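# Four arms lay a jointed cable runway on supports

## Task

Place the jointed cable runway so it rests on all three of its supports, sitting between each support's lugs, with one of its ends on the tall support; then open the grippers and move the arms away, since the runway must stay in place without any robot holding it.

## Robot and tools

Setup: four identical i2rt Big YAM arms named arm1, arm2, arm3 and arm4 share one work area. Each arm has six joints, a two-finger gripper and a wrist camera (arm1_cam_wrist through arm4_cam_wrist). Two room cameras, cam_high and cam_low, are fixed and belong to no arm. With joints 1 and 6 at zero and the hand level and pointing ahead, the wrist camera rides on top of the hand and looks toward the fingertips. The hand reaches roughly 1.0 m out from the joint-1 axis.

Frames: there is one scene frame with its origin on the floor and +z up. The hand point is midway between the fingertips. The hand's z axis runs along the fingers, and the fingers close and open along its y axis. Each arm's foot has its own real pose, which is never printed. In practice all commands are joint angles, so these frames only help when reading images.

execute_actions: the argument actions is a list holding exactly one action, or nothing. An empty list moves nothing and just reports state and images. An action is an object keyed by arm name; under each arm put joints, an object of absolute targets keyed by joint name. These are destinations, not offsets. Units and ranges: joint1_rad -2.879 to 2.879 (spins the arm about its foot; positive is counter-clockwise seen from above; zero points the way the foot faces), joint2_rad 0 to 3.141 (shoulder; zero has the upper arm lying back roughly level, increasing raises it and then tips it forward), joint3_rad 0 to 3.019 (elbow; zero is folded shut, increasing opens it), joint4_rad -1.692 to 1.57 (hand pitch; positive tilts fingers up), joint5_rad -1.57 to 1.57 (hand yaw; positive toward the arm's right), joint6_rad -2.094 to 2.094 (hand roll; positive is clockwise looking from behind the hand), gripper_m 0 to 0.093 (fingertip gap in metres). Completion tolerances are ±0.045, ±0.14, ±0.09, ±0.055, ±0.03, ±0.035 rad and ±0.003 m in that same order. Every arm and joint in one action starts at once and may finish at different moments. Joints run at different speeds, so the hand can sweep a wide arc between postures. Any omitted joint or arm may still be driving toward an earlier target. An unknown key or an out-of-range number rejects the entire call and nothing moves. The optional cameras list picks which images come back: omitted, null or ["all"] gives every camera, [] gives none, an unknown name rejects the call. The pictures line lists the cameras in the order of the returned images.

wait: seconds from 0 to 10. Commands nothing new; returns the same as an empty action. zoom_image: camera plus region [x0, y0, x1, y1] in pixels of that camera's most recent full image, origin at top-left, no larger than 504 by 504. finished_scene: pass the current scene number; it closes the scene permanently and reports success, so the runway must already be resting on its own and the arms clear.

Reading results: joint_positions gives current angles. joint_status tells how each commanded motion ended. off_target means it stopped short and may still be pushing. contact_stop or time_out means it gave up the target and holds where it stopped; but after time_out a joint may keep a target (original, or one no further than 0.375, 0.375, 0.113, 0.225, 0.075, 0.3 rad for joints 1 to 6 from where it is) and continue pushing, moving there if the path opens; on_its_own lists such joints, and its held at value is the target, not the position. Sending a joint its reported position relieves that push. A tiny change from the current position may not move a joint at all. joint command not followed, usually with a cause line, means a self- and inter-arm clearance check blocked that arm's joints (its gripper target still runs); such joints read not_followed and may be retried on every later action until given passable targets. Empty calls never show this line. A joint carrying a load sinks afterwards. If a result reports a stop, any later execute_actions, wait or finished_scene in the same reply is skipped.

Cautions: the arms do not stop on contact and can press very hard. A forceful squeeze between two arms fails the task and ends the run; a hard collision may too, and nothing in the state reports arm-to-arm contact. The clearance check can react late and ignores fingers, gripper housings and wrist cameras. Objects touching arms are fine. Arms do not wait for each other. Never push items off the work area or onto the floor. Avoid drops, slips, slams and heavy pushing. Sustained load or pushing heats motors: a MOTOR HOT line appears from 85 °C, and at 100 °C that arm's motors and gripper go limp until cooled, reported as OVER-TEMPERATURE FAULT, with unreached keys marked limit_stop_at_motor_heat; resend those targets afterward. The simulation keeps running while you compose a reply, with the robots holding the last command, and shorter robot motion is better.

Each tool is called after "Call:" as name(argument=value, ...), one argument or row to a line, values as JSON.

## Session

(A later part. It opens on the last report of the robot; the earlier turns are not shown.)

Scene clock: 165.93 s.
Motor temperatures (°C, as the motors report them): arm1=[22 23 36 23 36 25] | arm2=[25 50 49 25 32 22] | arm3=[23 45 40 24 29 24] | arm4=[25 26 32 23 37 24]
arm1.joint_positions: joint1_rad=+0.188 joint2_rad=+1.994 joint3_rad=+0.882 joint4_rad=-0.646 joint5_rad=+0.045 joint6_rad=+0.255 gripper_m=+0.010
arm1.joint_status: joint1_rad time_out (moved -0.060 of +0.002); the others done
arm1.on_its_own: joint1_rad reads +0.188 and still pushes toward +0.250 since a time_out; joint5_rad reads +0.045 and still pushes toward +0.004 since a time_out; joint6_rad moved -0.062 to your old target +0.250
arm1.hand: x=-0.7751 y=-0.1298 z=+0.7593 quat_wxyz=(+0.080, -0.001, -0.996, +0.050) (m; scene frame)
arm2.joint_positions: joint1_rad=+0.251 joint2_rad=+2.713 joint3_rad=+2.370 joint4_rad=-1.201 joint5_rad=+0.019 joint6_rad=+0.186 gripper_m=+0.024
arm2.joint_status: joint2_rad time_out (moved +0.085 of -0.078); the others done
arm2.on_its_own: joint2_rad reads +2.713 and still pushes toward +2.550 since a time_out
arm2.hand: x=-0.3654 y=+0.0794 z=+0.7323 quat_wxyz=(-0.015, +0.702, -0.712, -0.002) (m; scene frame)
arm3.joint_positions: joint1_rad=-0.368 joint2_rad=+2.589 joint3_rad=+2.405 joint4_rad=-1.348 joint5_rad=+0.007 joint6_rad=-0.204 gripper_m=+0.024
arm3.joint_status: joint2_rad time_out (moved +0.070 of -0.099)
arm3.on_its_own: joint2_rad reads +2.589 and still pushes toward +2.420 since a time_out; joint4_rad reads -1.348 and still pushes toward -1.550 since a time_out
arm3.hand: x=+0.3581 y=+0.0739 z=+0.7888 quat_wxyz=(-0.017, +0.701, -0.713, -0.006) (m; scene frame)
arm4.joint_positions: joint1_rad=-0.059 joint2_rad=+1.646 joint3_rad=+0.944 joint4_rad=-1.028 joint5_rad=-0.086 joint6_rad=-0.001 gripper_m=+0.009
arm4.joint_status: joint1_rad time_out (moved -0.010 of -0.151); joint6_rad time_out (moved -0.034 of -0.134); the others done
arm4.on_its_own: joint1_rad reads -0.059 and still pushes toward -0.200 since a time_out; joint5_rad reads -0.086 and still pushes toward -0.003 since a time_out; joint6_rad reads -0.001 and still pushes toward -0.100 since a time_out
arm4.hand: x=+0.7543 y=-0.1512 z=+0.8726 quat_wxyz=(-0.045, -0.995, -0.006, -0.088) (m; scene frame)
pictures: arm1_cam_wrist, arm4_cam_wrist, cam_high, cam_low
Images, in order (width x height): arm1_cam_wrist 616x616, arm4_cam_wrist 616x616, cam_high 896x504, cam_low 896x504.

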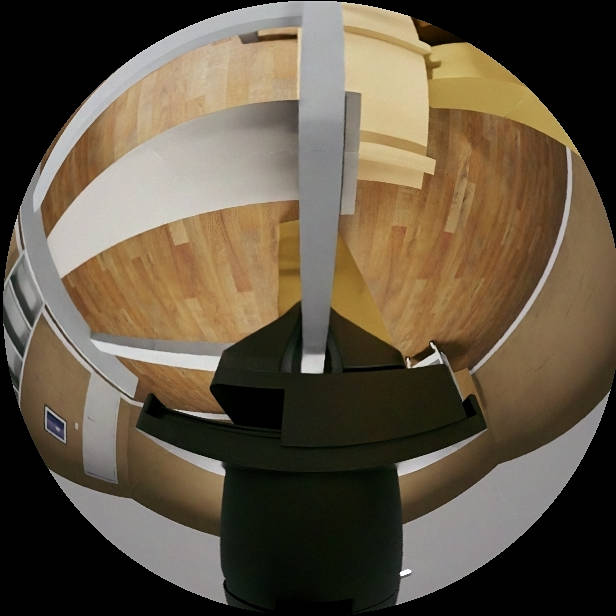

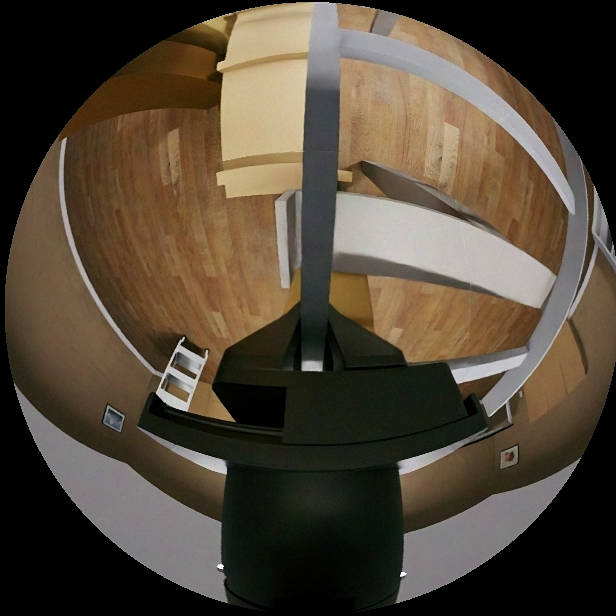

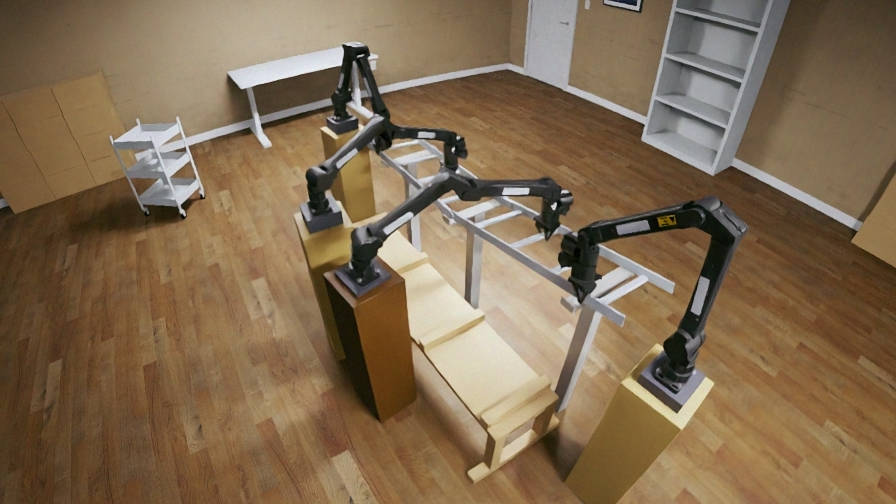

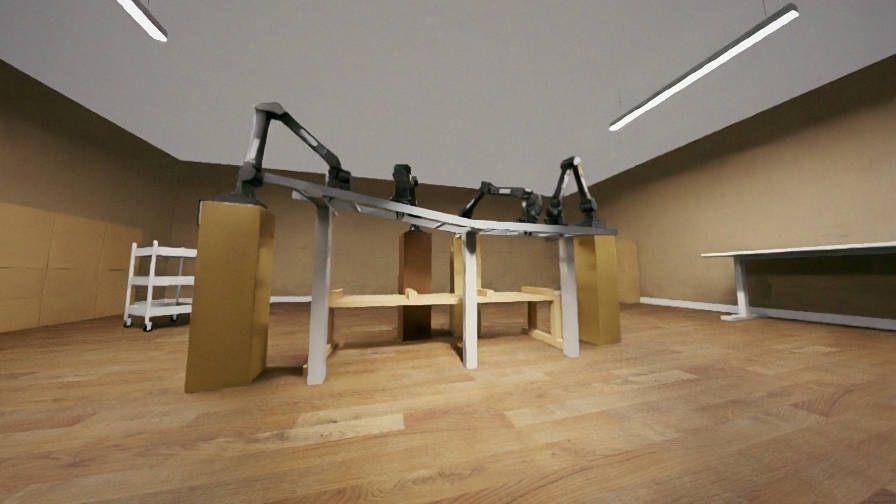

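Looks seated. Relax and release.

Call:
execute_actions(
  actions=[
    {"arm1":{"joints":{"joint1_rad":0.19,"joint2_rad":2.03,"gripper_m":0.05}},"arm4":{"joints":{"joint1_rad":-0.06,"joint6_rad":0,"joint5_rad":-0.08,"joint2_rad":1.68,"gripper_m":0.05}},"arm2":{"joints":{"joint2_rad":2.7,"gripper_m":0.08}},"arm3":{"joints":{"joint2_rad":2.58,"joint4_rad":-1.35,"gripper_m":0.08}}},
  ],
  cameras=[],
)

Call:
execute_actions(
  actions=[
    {"arm1":{"joints":{"joint2_rad":1.2,"joint3_rad":1.2}},"arm4":{"joints":{"joint2_rad":1.0,"joint3_rad":1.2}},"arm2":{"joints":{"joint2_rad":1.6}},"arm3":{"joints":{"joint2_rad":1.6}}},
  ],
)

Scene clock: 175.70 s.
Motor temperatures (°C, as the motors report them): arm1=[22 23 34 23 34 25] | arm2=[25 51 46 24 31 22] | arm3=[23 44 39 24 28 24] | arm4=[25 26 31 23 38 25]
arm1.joint_positions: joint1_rad=+0.191 joint2_rad=+2.018 joint3_rad=+0.928 joint4_rad=-0.609 joint5_rad=+0.008 joint6_rad=+0.255 gripper_m=+0.050
arm1.joint_status: all done
arm1.on_its_own: joint5_rad moved -0.037 to your old target -0.020
arm1.hand: x=-0.7485 y=-0.1155 z=+0.7552 quat_wxyz=(+0.056, -0.001, -0.998, +0.026) (m; scene frame)
arm2.joint_positions: joint1_rad=+0.251 joint2_rad=+2.687 joint3_rad=+2.385 joint4_rad=-1.239 joint5_rad=+0.003 joint6_rad=+0.164 gripper_m=+0.080
arm2.joint_status: all done
arm2.hand: x=-0.3687 y=+0.0820 z=+0.7564 quat_wxyz=(-0.009, +0.710, -0.705, -0.007) (m; scene frame)
arm3.joint_positions: joint1_rad=-0.387 joint2_rad=+2.587 joint3_rad=+2.410 joint4_rad=-1.363 joint5_rad=+0.003 joint6_rad=-0.220 gripper_m=+0.080
arm3.joint_status: all done
arm3.hand: x=+0.3715 y=+0.0689 z=+0.7920 quat_wxyz=(-0.012, +0.700, -0.714, -0.005) (m; scene frame)
arm4.joint_positions: joint1_rad=-0.065 joint2_rad=+1.676 joint3_rad=+0.956 joint4_rad=-1.015 joint5_rad=-0.081 joint6_rad=-0.013 gripper_m=+0.050
arm4.joint_status: all done
arm4.hand: x=+0.7492 y=-0.1485 z=+0.8642 quat_wxyz=(-0.043, -0.995, -0.010, -0.090) (m; scene frame)
pictures: none
No camera images: the call's "cameras" was empty. Leave "cameras" out to get every camera's image.

Scene clock: 178.00 s.
Motor temperatures (°C, as the motors report them): arm1=[22 23 34 23 33 25] | arm2=[25 49 45 24 31 22] | arm3=[23 43 38 24 28 24] | arm4=[25 26 31 23 37 25]
arm1.joint_positions: joint1_rad=+0.181 joint2_rad=+1.192 joint3_rad=+1.193 joint4_rad=-0.594 joint5_rad=+0.007 joint6_rad=+0.255 gripper_m=+0.050
arm1.joint_status: all done
arm1.hand: x=-0.6183 y=-0.0801 z=+1.2666 quat_wxyz=(-0.460, -0.004, -0.881, -0.108) (m; scene frame)
arm2.joint_positions: joint1_rad=+0.251 joint2_rad=+1.608 joint3_rad=+2.413 joint4_rad=-1.245 joint5_rad=+0.003 joint6_rad=+0.164 gripper_m=+0.080
arm2.joint_status: all done
arm2.hand: x=-0.3426 y=-0.0830 z=+1.5580 quat_wxyz=(-0.311, +0.601, -0.596, -0.432) (m; scene frame)
arm3.joint_positions: joint1_rad=-0.387 joint2_rad=+1.607 joint3_rad=+2.440 joint4_rad=-1.354 joint5_rad=+0.003 joint6_rad=-0.220 gripper_m=+0.080
arm3.joint_status: all done
arm3.hand: x=+0.3267 y=-0.1119 z=+1.5008 quat_wxyz=(-0.425, +0.606, -0.619, -0.262) (m; scene frame)
arm4.joint_positions: joint1_rad=-0.065 joint2_rad=+0.988 joint3_rad=+1.171 joint4_rad=-1.008 joint5_rad=-0.081 joint6_rad=-0.013 gripper_m=+0.050
arm4.joint_status: all done
arm4.hand: x=+0.7071 y=-0.1471 z=+1.2311 quat_wxyz=(-0.040, -0.933, -0.026, +0.357) (m; scene frame)
pictures: arm1_cam_wrist, arm2_cam_wrist, arm3_cam_wrist, arm4_cam_wrist, cam_high, cam_low
Images, in order (width x height): arm1_cam_wrist 616x616, arm2_cam_wrist 616x616, arm3_cam_wrist 616x616, arm4_cam_wrist 616x616, cam_high 896x504, cam_low 896x504.

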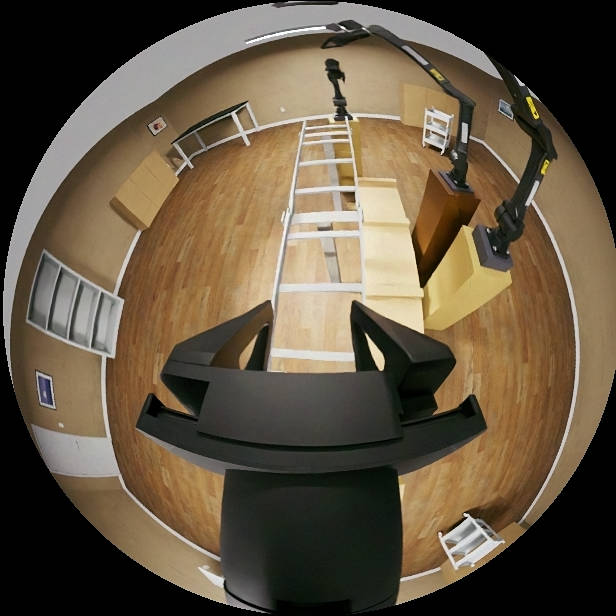

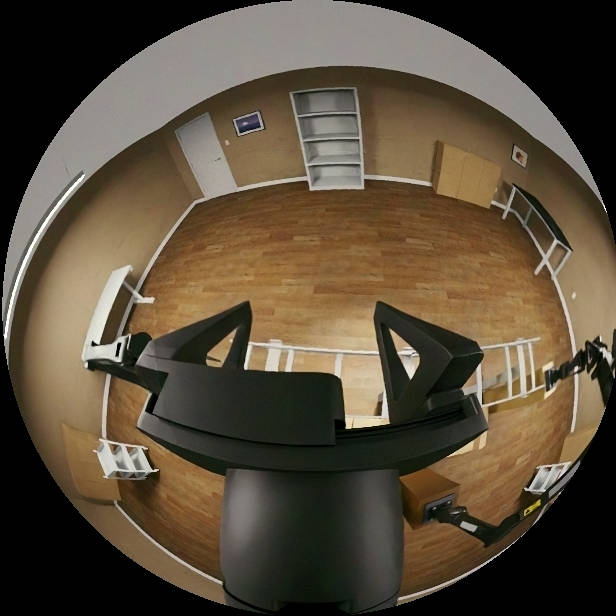

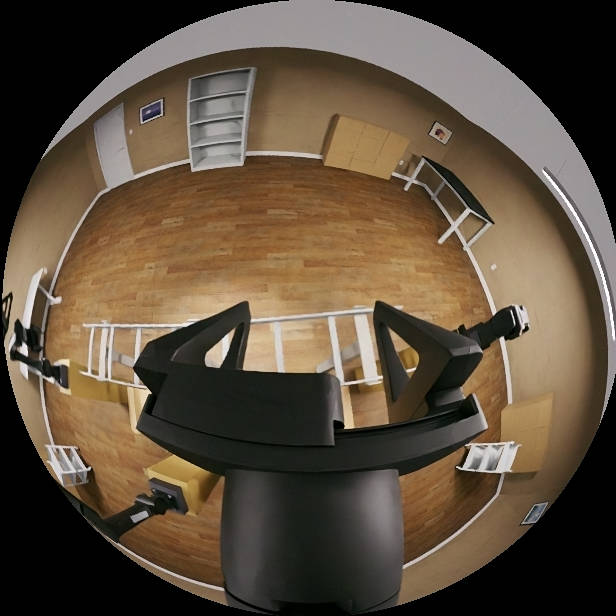

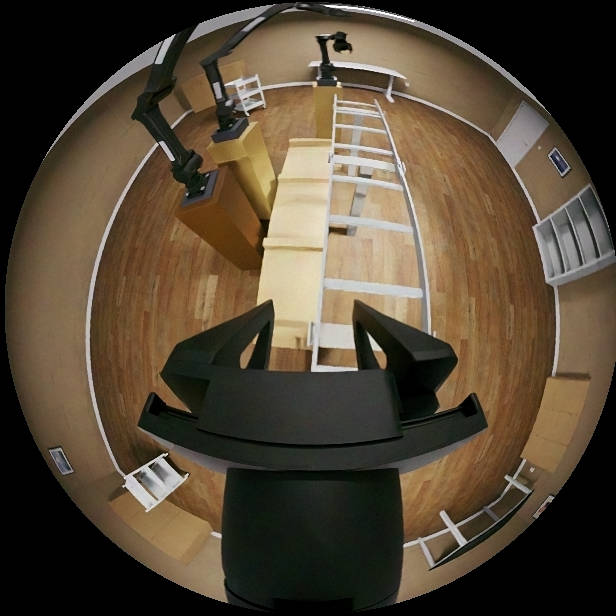

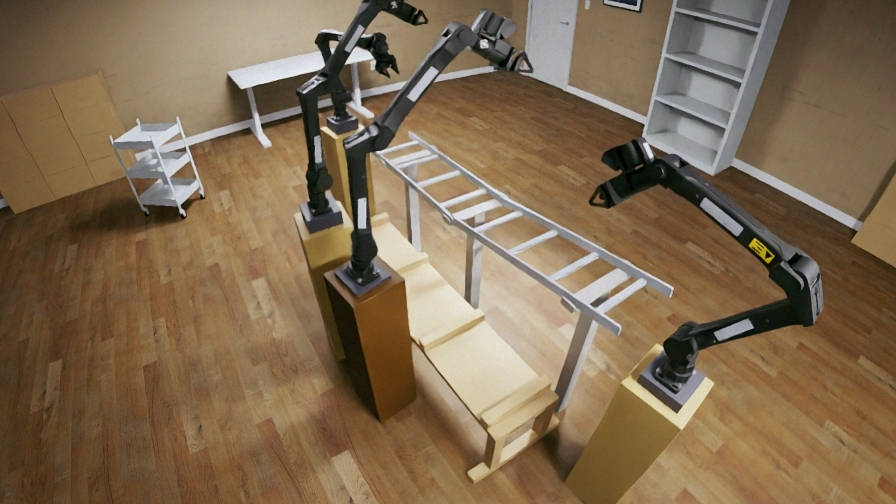

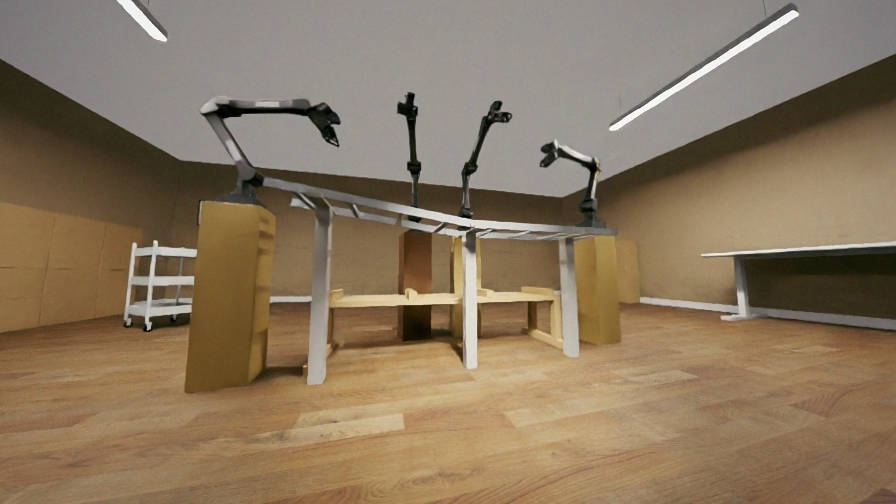

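Call:
zoom_image(
  camera="cam_low",
  region=[240, 160, 640, 280],
)

Call:
zoom_image(
  camera="cam_high",
  region=[360, 120, 700, 350],
)

Region (240, 160, 640, 280) of cam_low's 896x504 image, scaled by 1.260, with more detail than that image has; it fills the top 151 rows of this view, and the rest is white.

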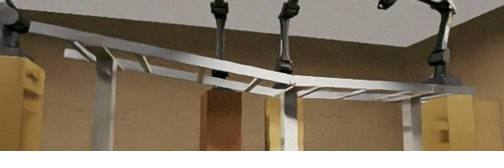

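Region (360, 120, 700, 350) of cam_high's 896x504 image, scaled by 1.482, with more detail than that image has; it fills the top 341 rows of this view, and the rest is white.

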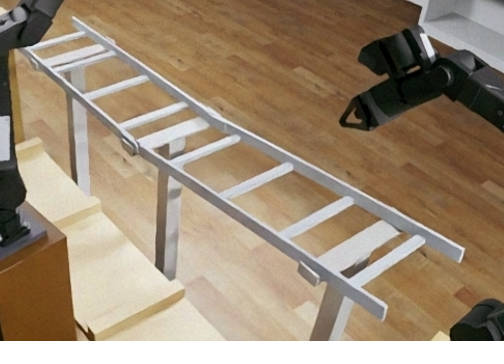

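Call:
execute_actions(
  actions=[
    {"arm1":{"joints":{"joint1_rad":0.17,"joint2_rad":2.0,"joint3_rad":0.9,"gripper_m":0.07}},"arm4":{"joints":{"joint2_rad":1.66,"joint3_rad":0.96,"gripper_m":0.07}}},
  ],
  cameras=[],
)

Call:
execute_actions(
  actions=[
    {"arm1":{"joints":{"joint1_rad":0.03}},"arm4":{"joints":{"joint1_rad":0.1}}},
  ],
  cameras=["cam_low","cam_high","arm4_cam_wrist","arm1_cam_wrist"],
)

Scene clock: 187.20 s.
Motor temperatures (°C, as the motors report them): arm1=[22 23 34 23 31 25] | arm2=[25 44 42 24 30 22] | arm3=[23 38 36 23 27 23] | arm4=[24 26 31 23 32 24]
arm1.joint_positions: joint1_rad=+0.181 joint2_rad=+1.998 joint3_rad=+0.884 joint4_rad=-0.597 joint5_rad=+0.007 joint6_rad=+0.255 gripper_m=+0.070
arm1.joint_status: all done
arm1.hand: x=-0.7643 y=-0.1232 z=+0.7562 quat_wxyz=(+0.061, -0.006, -0.998, +0.026) (m; scene frame)
arm2.joint_positions: joint1_rad=+0.251 joint2_rad=+1.608 joint3_rad=+2.413 joint4_rad=-1.245 joint5_rad=+0.003 joint6_rad=+0.164 gripper_m=+0.080
arm2.joint_status: not commanded
arm2.hand: x=-0.3426 y=-0.0830 z=+1.5580 quat_wxyz=(-0.311, +0.601, -0.596, -0.432) (m; scene frame)
arm3.joint_positions: joint1_rad=-0.387 joint2_rad=+1.607 joint3_rad=+2.440 joint4_rad=-1.354 joint5_rad=+0.003 joint6_rad=-0.220 gripper_m=+0.080
arm3.joint_status: not commanded
arm3.hand: x=+0.3267 y=-0.1119 z=+1.5008 quat_wxyz=(-0.425, +0.606, -0.619, -0.262) (m; scene frame)
arm4.joint_positions: joint1_rad=-0.065 joint2_rad=+1.654 joint3_rad=+0.944 joint4_rad=-1.008 joint5_rad=-0.081 joint6_rad=-0.013 gripper_m=+0.070
arm4.joint_status: all done
arm4.hand: x=+0.7502 y=-0.1485 z=+0.8690 quat_wxyz=(-0.043, -0.996, -0.010, -0.081) (m; scene frame)
pictures: none
No camera images: the call's "cameras" was empty. Leave "cameras" out to get every camera's image.

Scene clock: 188.00 s.
Motor temperatures (°C, as the motors report them): arm1=[22 23 34 23 31 25] | arm2=[25 44 42 24 30 22] | arm3=[23 37 36 23 27 23] | arm4=[24 26 31 23 32 24]
arm1.joint_positions: joint1_rad=+0.050 joint2_rad=+2.000 joint3_rad=+0.884 joint4_rad=-0.597 joint5_rad=-0.024 joint6_rad=+0.246 gripper_m=+0.070
arm1.joint_status: all done
arm1.hand: x=-0.7572 y=-0.1661 z=+0.7559 quat_wxyz=(+0.067, -0.068, -0.995, +0.006) (m; scene frame)
arm2.joint_positions: joint1_rad=+0.251 joint2_rad=+1.608 joint3_rad=+2.413 joint4_rad=-1.245 joint5_rad=+0.003 joint6_rad=+0.164 gripper_m=+0.080
arm2.joint_status: not commanded
arm2.hand: x=-0.3426 y=-0.0830 z=+1.5580 quat_wxyz=(-0.311, +0.601, -0.596, -0.432) (m; scene frame)
arm3.joint_positions: joint1_rad=-0.387 joint2_rad=+1.607 joint3_rad=+2.440 joint4_rad=-1.354 joint5_rad=+0.003 joint6_rad=-0.220 gripper_m=+0.080
arm3.joint_status: not commanded
arm3.hand: x=+0.3267 y=-0.1119 z=+1.5008 quat_wxyz=(-0.425, +0.606, -0.619, -0.262) (m; scene frame)
arm4.joint_positions: joint1_rad=+0.062 joint2_rad=+1.655 joint3_rad=+0.944 joint4_rad=-1.006 joint5_rad=-0.044 joint6_rad=-0.008 gripper_m=+0.070
arm4.joint_status: all done
arm4.hand: x=+0.7543 y=-0.1895 z=+0.8683 quat_wxyz=(-0.020, -0.994, -0.072, -0.082) (m; scene frame)
pictures: arm1_cam_wrist, arm4_cam_wrist, cam_high, cam_low
Images, in order (width x height): arm1_cam_wrist 616x616, arm4_cam_wrist 616x616, cam_high 896x504, cam_low 896x504.

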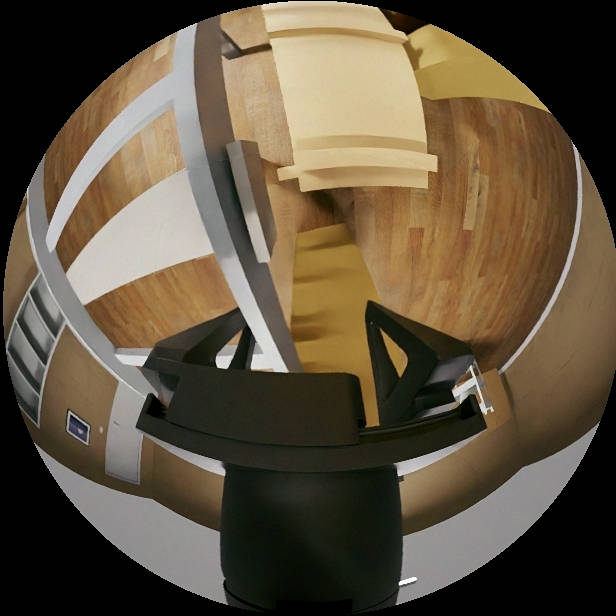

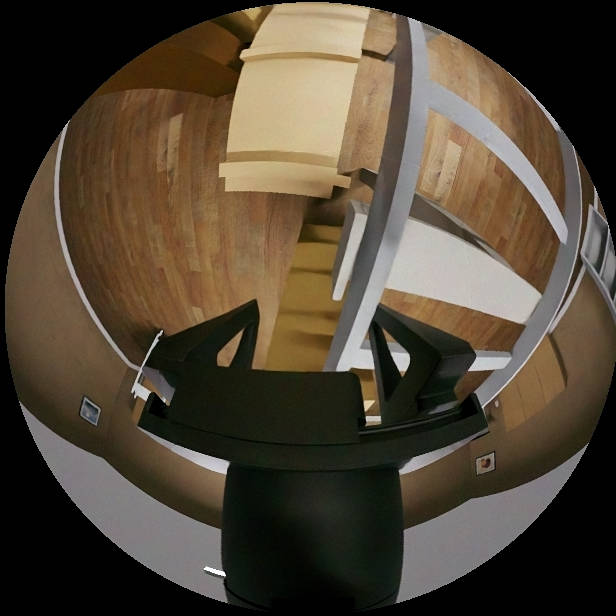

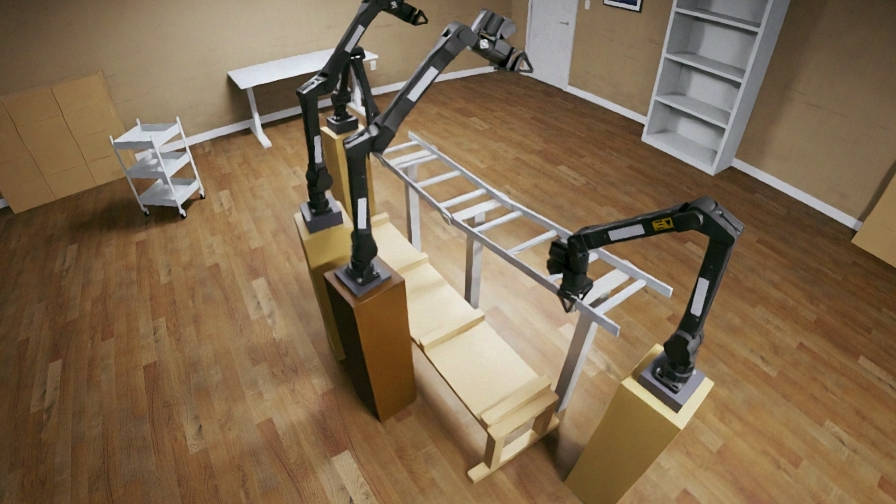

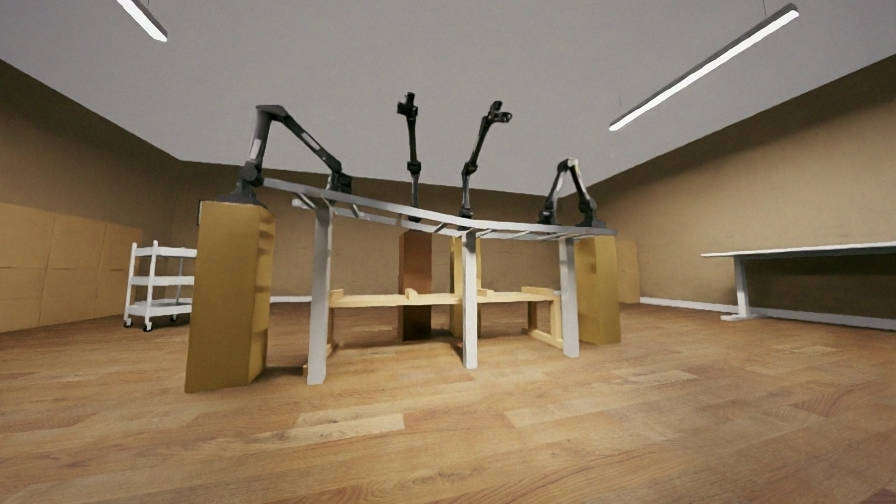

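Call:
execute_actions(
  actions=[
    {"arm4":{"joints":{"joint1_rad":0.25,"joint5_rad":0.0}},"arm2":{"joints":{"joint2_rad":2.2,"joint4_rad":-1.69}},"arm3":{"joints":{"joint2_rad":2.15,"joint4_rad":-1.69}}},
  ],
)

Scene clock: 195.23 s.
Motor temperatures (°C, as the motors report them): arm1=[22 23 32 23 31 25] | arm2=[25 41 41 24 30 22] | arm3=[23 36 35 23 27 23] | arm4=[24 26 30 23 32 24]
arm1.joint_positions: joint1_rad=+0.064 joint2_rad=+2.000 joint3_rad=+0.885 joint4_rad=-0.594 joint5_rad=-0.027 joint6_rad=+0.245 gripper_m=+0.070
arm1.joint_status: not commanded
arm1.hand: x=-0.7569 y=-0.1604 z=+0.7558 quat_wxyz=(+0.065, -0.061, -0.996, +0.005) (m; scene frame)
arm2.joint_positions: joint1_rad=+0.251 joint2_rad=+2.191 joint3_rad=+2.390 joint4_rad=-1.680 joint5_rad=+0.003 joint6_rad=+0.164 gripper_m=+0.080
arm2.joint_status: all done
arm2.hand: x=-0.3582 y=+0.0150 z=+1.1101 quat_wxyz=(-0.026, +0.709, -0.704, -0.031) (m; scene frame)
arm3.joint_positions: joint1_rad=-0.387 joint2_rad=+2.150 joint3_rad=+2.421 joint4_rad=-1.681 joint5_rad=+0.003 joint6_rad=-0.220 gripper_m=+0.080
arm3.joint_status: all done
arm3.hand: x=+0.3550 y=+0.0026 z=+1.1032 quat_wxyz=(-0.067, +0.698, -0.712, -0.039) (m; scene frame)
arm4.joint_positions: joint1_rad=+0.133 joint2_rad=+1.665 joint3_rad=+0.943 joint4_rad=-1.006 joint5_rad=+0.072 joint6_rad=+0.002 gripper_m=+0.070
arm4.joint_status: joint1_rad time_out (moved +0.071 of +0.188); joint5_rad time_out (moved +0.117 of +0.044)
arm4.on_its_own: joint1_rad reads +0.133 and still pushes toward +0.250 since a time_out; joint5_rad reads +0.072 and still pushes toward +0.000 since a time_out
arm4.hand: x=+0.7570 y=-0.1956 z=+0.8650 quat_wxyz=(+0.041, -0.990, -0.108, -0.082) (m; scene frame)
pictures: arm1_cam_wrist, arm2_cam_wrist, arm3_cam_wrist, arm4_cam_wrist, cam_high, cam_low
Images, in order (width x height): arm1_cam_wrist 616x616, arm2_cam_wrist 616x616, arm3_cam_wrist 616x616, arm4_cam_wrist 616x616, cam_high 896x504, cam_low 896x504.

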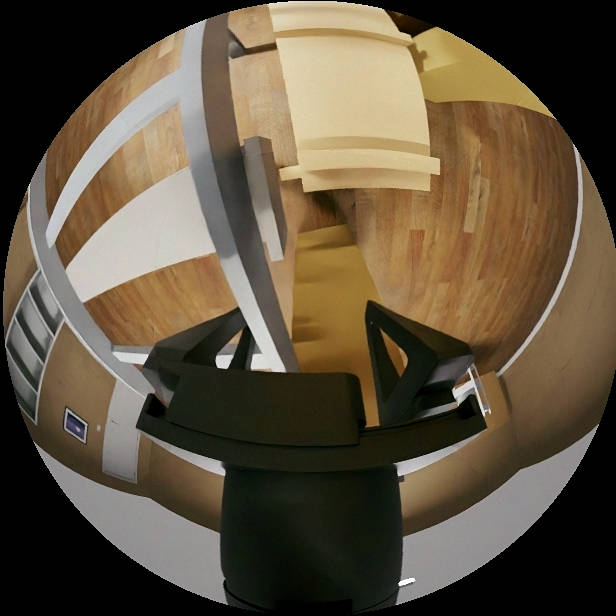

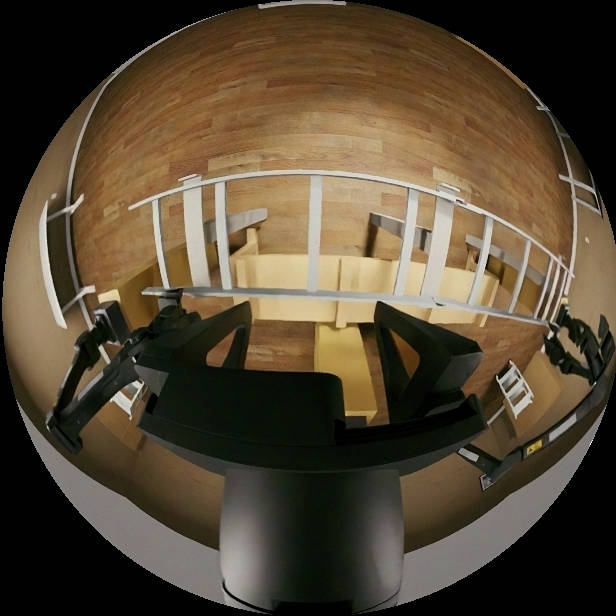

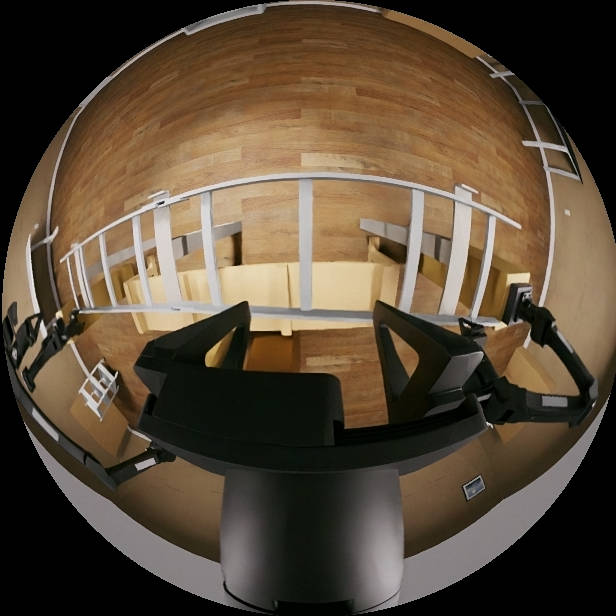

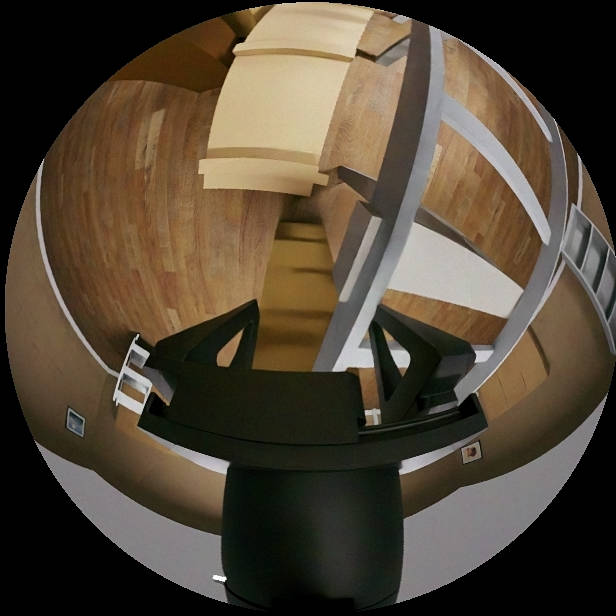

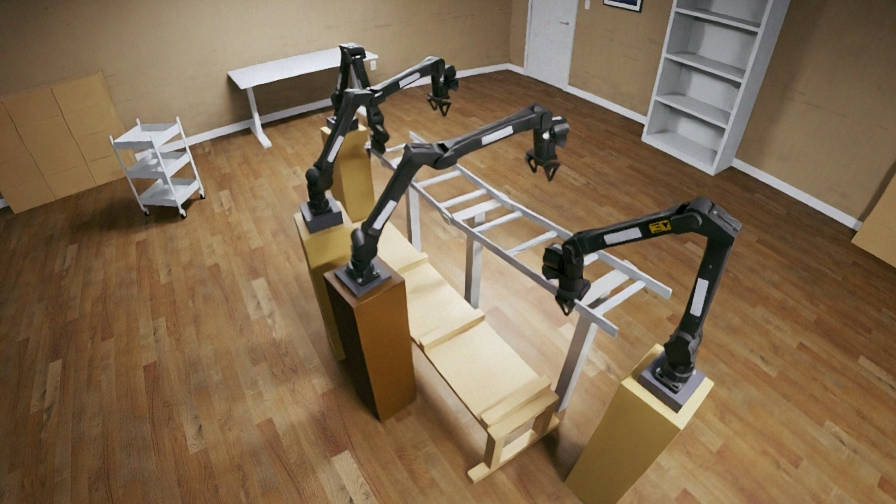

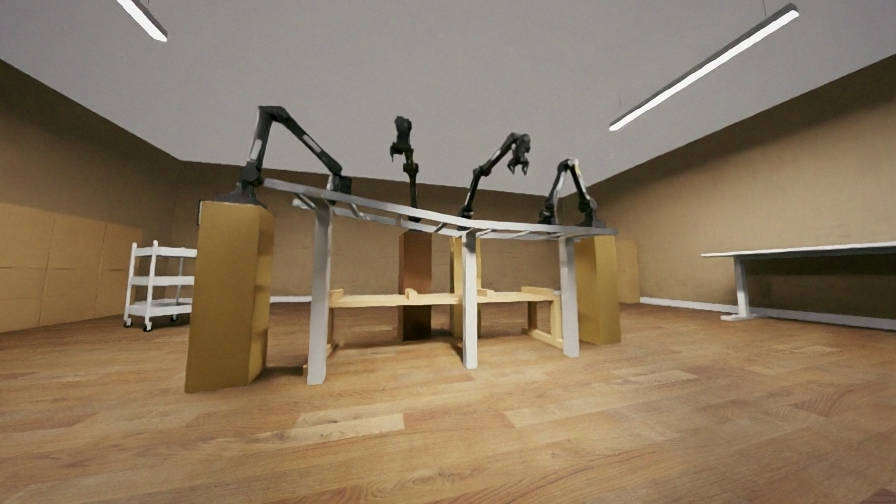

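All inside the lugs.

Call:
execute_actions(
  actions=[
    {"arm1":{"joints":{"joint1_rad":0.15}},"arm4":{"joints":{"joint1_rad":0.03}}},
  ],
  cameras=[],
)

Call:
execute_actions(
  actions=[
    {"arm1":{"joints":{"joint2_rad":1.0,"joint3_rad":1.2}},"arm4":{"joints":{"joint2_rad":0.9,"joint3_rad":1.2}},"arm2":{"joints":{"joint2_rad":1.5}},"arm3":{"joints":{"joint2_rad":1.5}}},
  ],
  cameras=["cam_high"],
)

Call:
finished_scene(
  scene=1,
)

Scene clock: 204.07 s.
Motor temperatures (°C, as the motors report them): arm1=[22 23 31 23 31 25] | arm2=[25 41 41 24 29 22] | arm3=[23 35 36 23 27 23] | arm4=[25 26 29 23 35 24]
arm1.joint_positions: joint1_rad=+0.153 joint2_rad=+2.000 joint3_rad=+0.885 joint4_rad=-0.594 joint5_rad=+0.001 joint6_rad=+0.245 gripper_m=+0.070
arm1.joint_status: all done
arm1.hand: x=-0.7617 y=-0.1322 z=+0.7554 quat_wxyz=(+0.062, -0.016, -0.998, +0.022) (m; scene frame)
arm2.joint_positions: joint1_rad=+0.251 joint2_rad=+2.191 joint3_rad=+2.390 joint4_rad=-1.680 joint5_rad=+0.003 joint6_rad=+0.164 gripper_m=+0.080
arm2.joint_status: not commanded
arm2.hand: x=-0.3582 y=+0.0150 z=+1.1101 quat_wxyz=(-0.026, +0.709, -0.704, -0.031) (m; scene frame)
arm3.joint_positions: joint1_rad=-0.387 joint2_rad=+2.150 joint3_rad=+2.421 joint4_rad=-1.681 joint5_rad=+0.003 joint6_rad=-0.220 gripper_m=+0.080
arm3.joint_status: not commanded
arm3.hand: x=+0.3550 y=+0.0026 z=+1.1032 quat_wxyz=(-0.067, +0.698, -0.712, -0.039) (m; scene frame)
arm4.joint_positions: joint1_rad=+0.029 joint2_rad=+1.665 joint3_rad=+0.943 joint4_rad=-1.006 joint5_rad=+0.002 joint6_rad=+0.002 gripper_m=+0.070
arm4.joint_status: all done
arm4.on_its_own: joint5_rad moved -0.071 to your old target +0.000
arm4.hand: x=+0.7535 y=-0.1689 z=+0.8644 quat_wxyz=(+0.002, -0.995, -0.053, -0.086) (m; scene frame)
pictures: none
No camera images: the call's "cameras" was empty. Leave "cameras" out to get every camera's image.

Scene clock: 206.20 s.
Motor temperatures (°C, as the motors report them): arm1=[22 23 32 23 30 25] | arm2=[25 40 41 24 29 22] | arm3=[23 35 36 23 27 23] | arm4=[25 26 29 23 34 24]
arm1.joint_positions: joint1_rad=+0.153 joint2_rad=+0.995 joint3_rad=+1.183 joint4_rad=-0.601 joint5_rad=+0.001 joint6_rad=+0.245 gripper_m=+0.070
arm1.joint_status: all done
arm1.hand: x=-0.6725 y=-0.1048 z=+1.3538 quat_wxyz=(-0.537, -0.010, -0.835, -0.120) (m; scene frame)
arm2.joint_positions: joint1_rad=+0.251 joint2_rad=+1.504 joint3_rad=+2.412 joint4_rad=-1.681 joint5_rad=+0.003 joint6_rad=+0.164 gripper_m=+0.080
arm2.joint_status: all done
arm2.hand: x=-0.3227 y=-0.1971 z=+1.5244 quat_wxyz=(-0.226, +0.655, -0.650, -0.312) (m; scene frame)
arm3.joint_positions: joint1_rad=-0.387 joint2_rad=+1.503 joint3_rad=+2.441 joint4_rad=-1.682 joint5_rad=+0.003 joint6_rad=-0.220 gripper_m=+0.080
arm3.joint_status: all done
arm3.hand: x=+0.3024 y=-0.2119 z=+1.4887 quat_wxyz=(-0.340, +0.642, -0.655, -0.209) (m; scene frame)
arm4.joint_positions: joint1_rad=+0.029 joint2_rad=+0.888 joint3_rad=+1.174 joint4_rad=-1.005 joint5_rad=+0.002 joint6_rad=+0.002 gripper_m=+0.070
arm4.joint_status: all done
arm4.hand: x=+0.7332 y=-0.1683 z=+1.2712 quat_wxyz=(-0.024, -0.913, -0.046, +0.405) (m; scene frame)
pictures: cam_high
Images, in order (width x height): cam_high 896x504.

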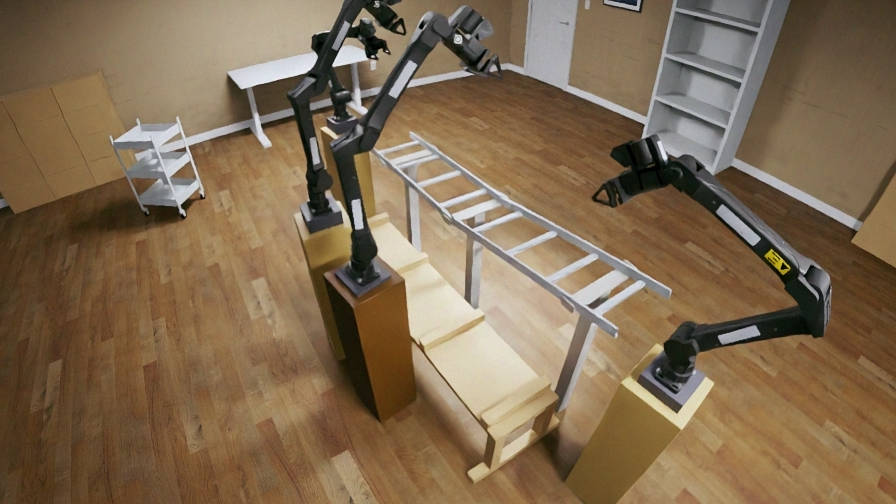

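The scene is finished: the task was done.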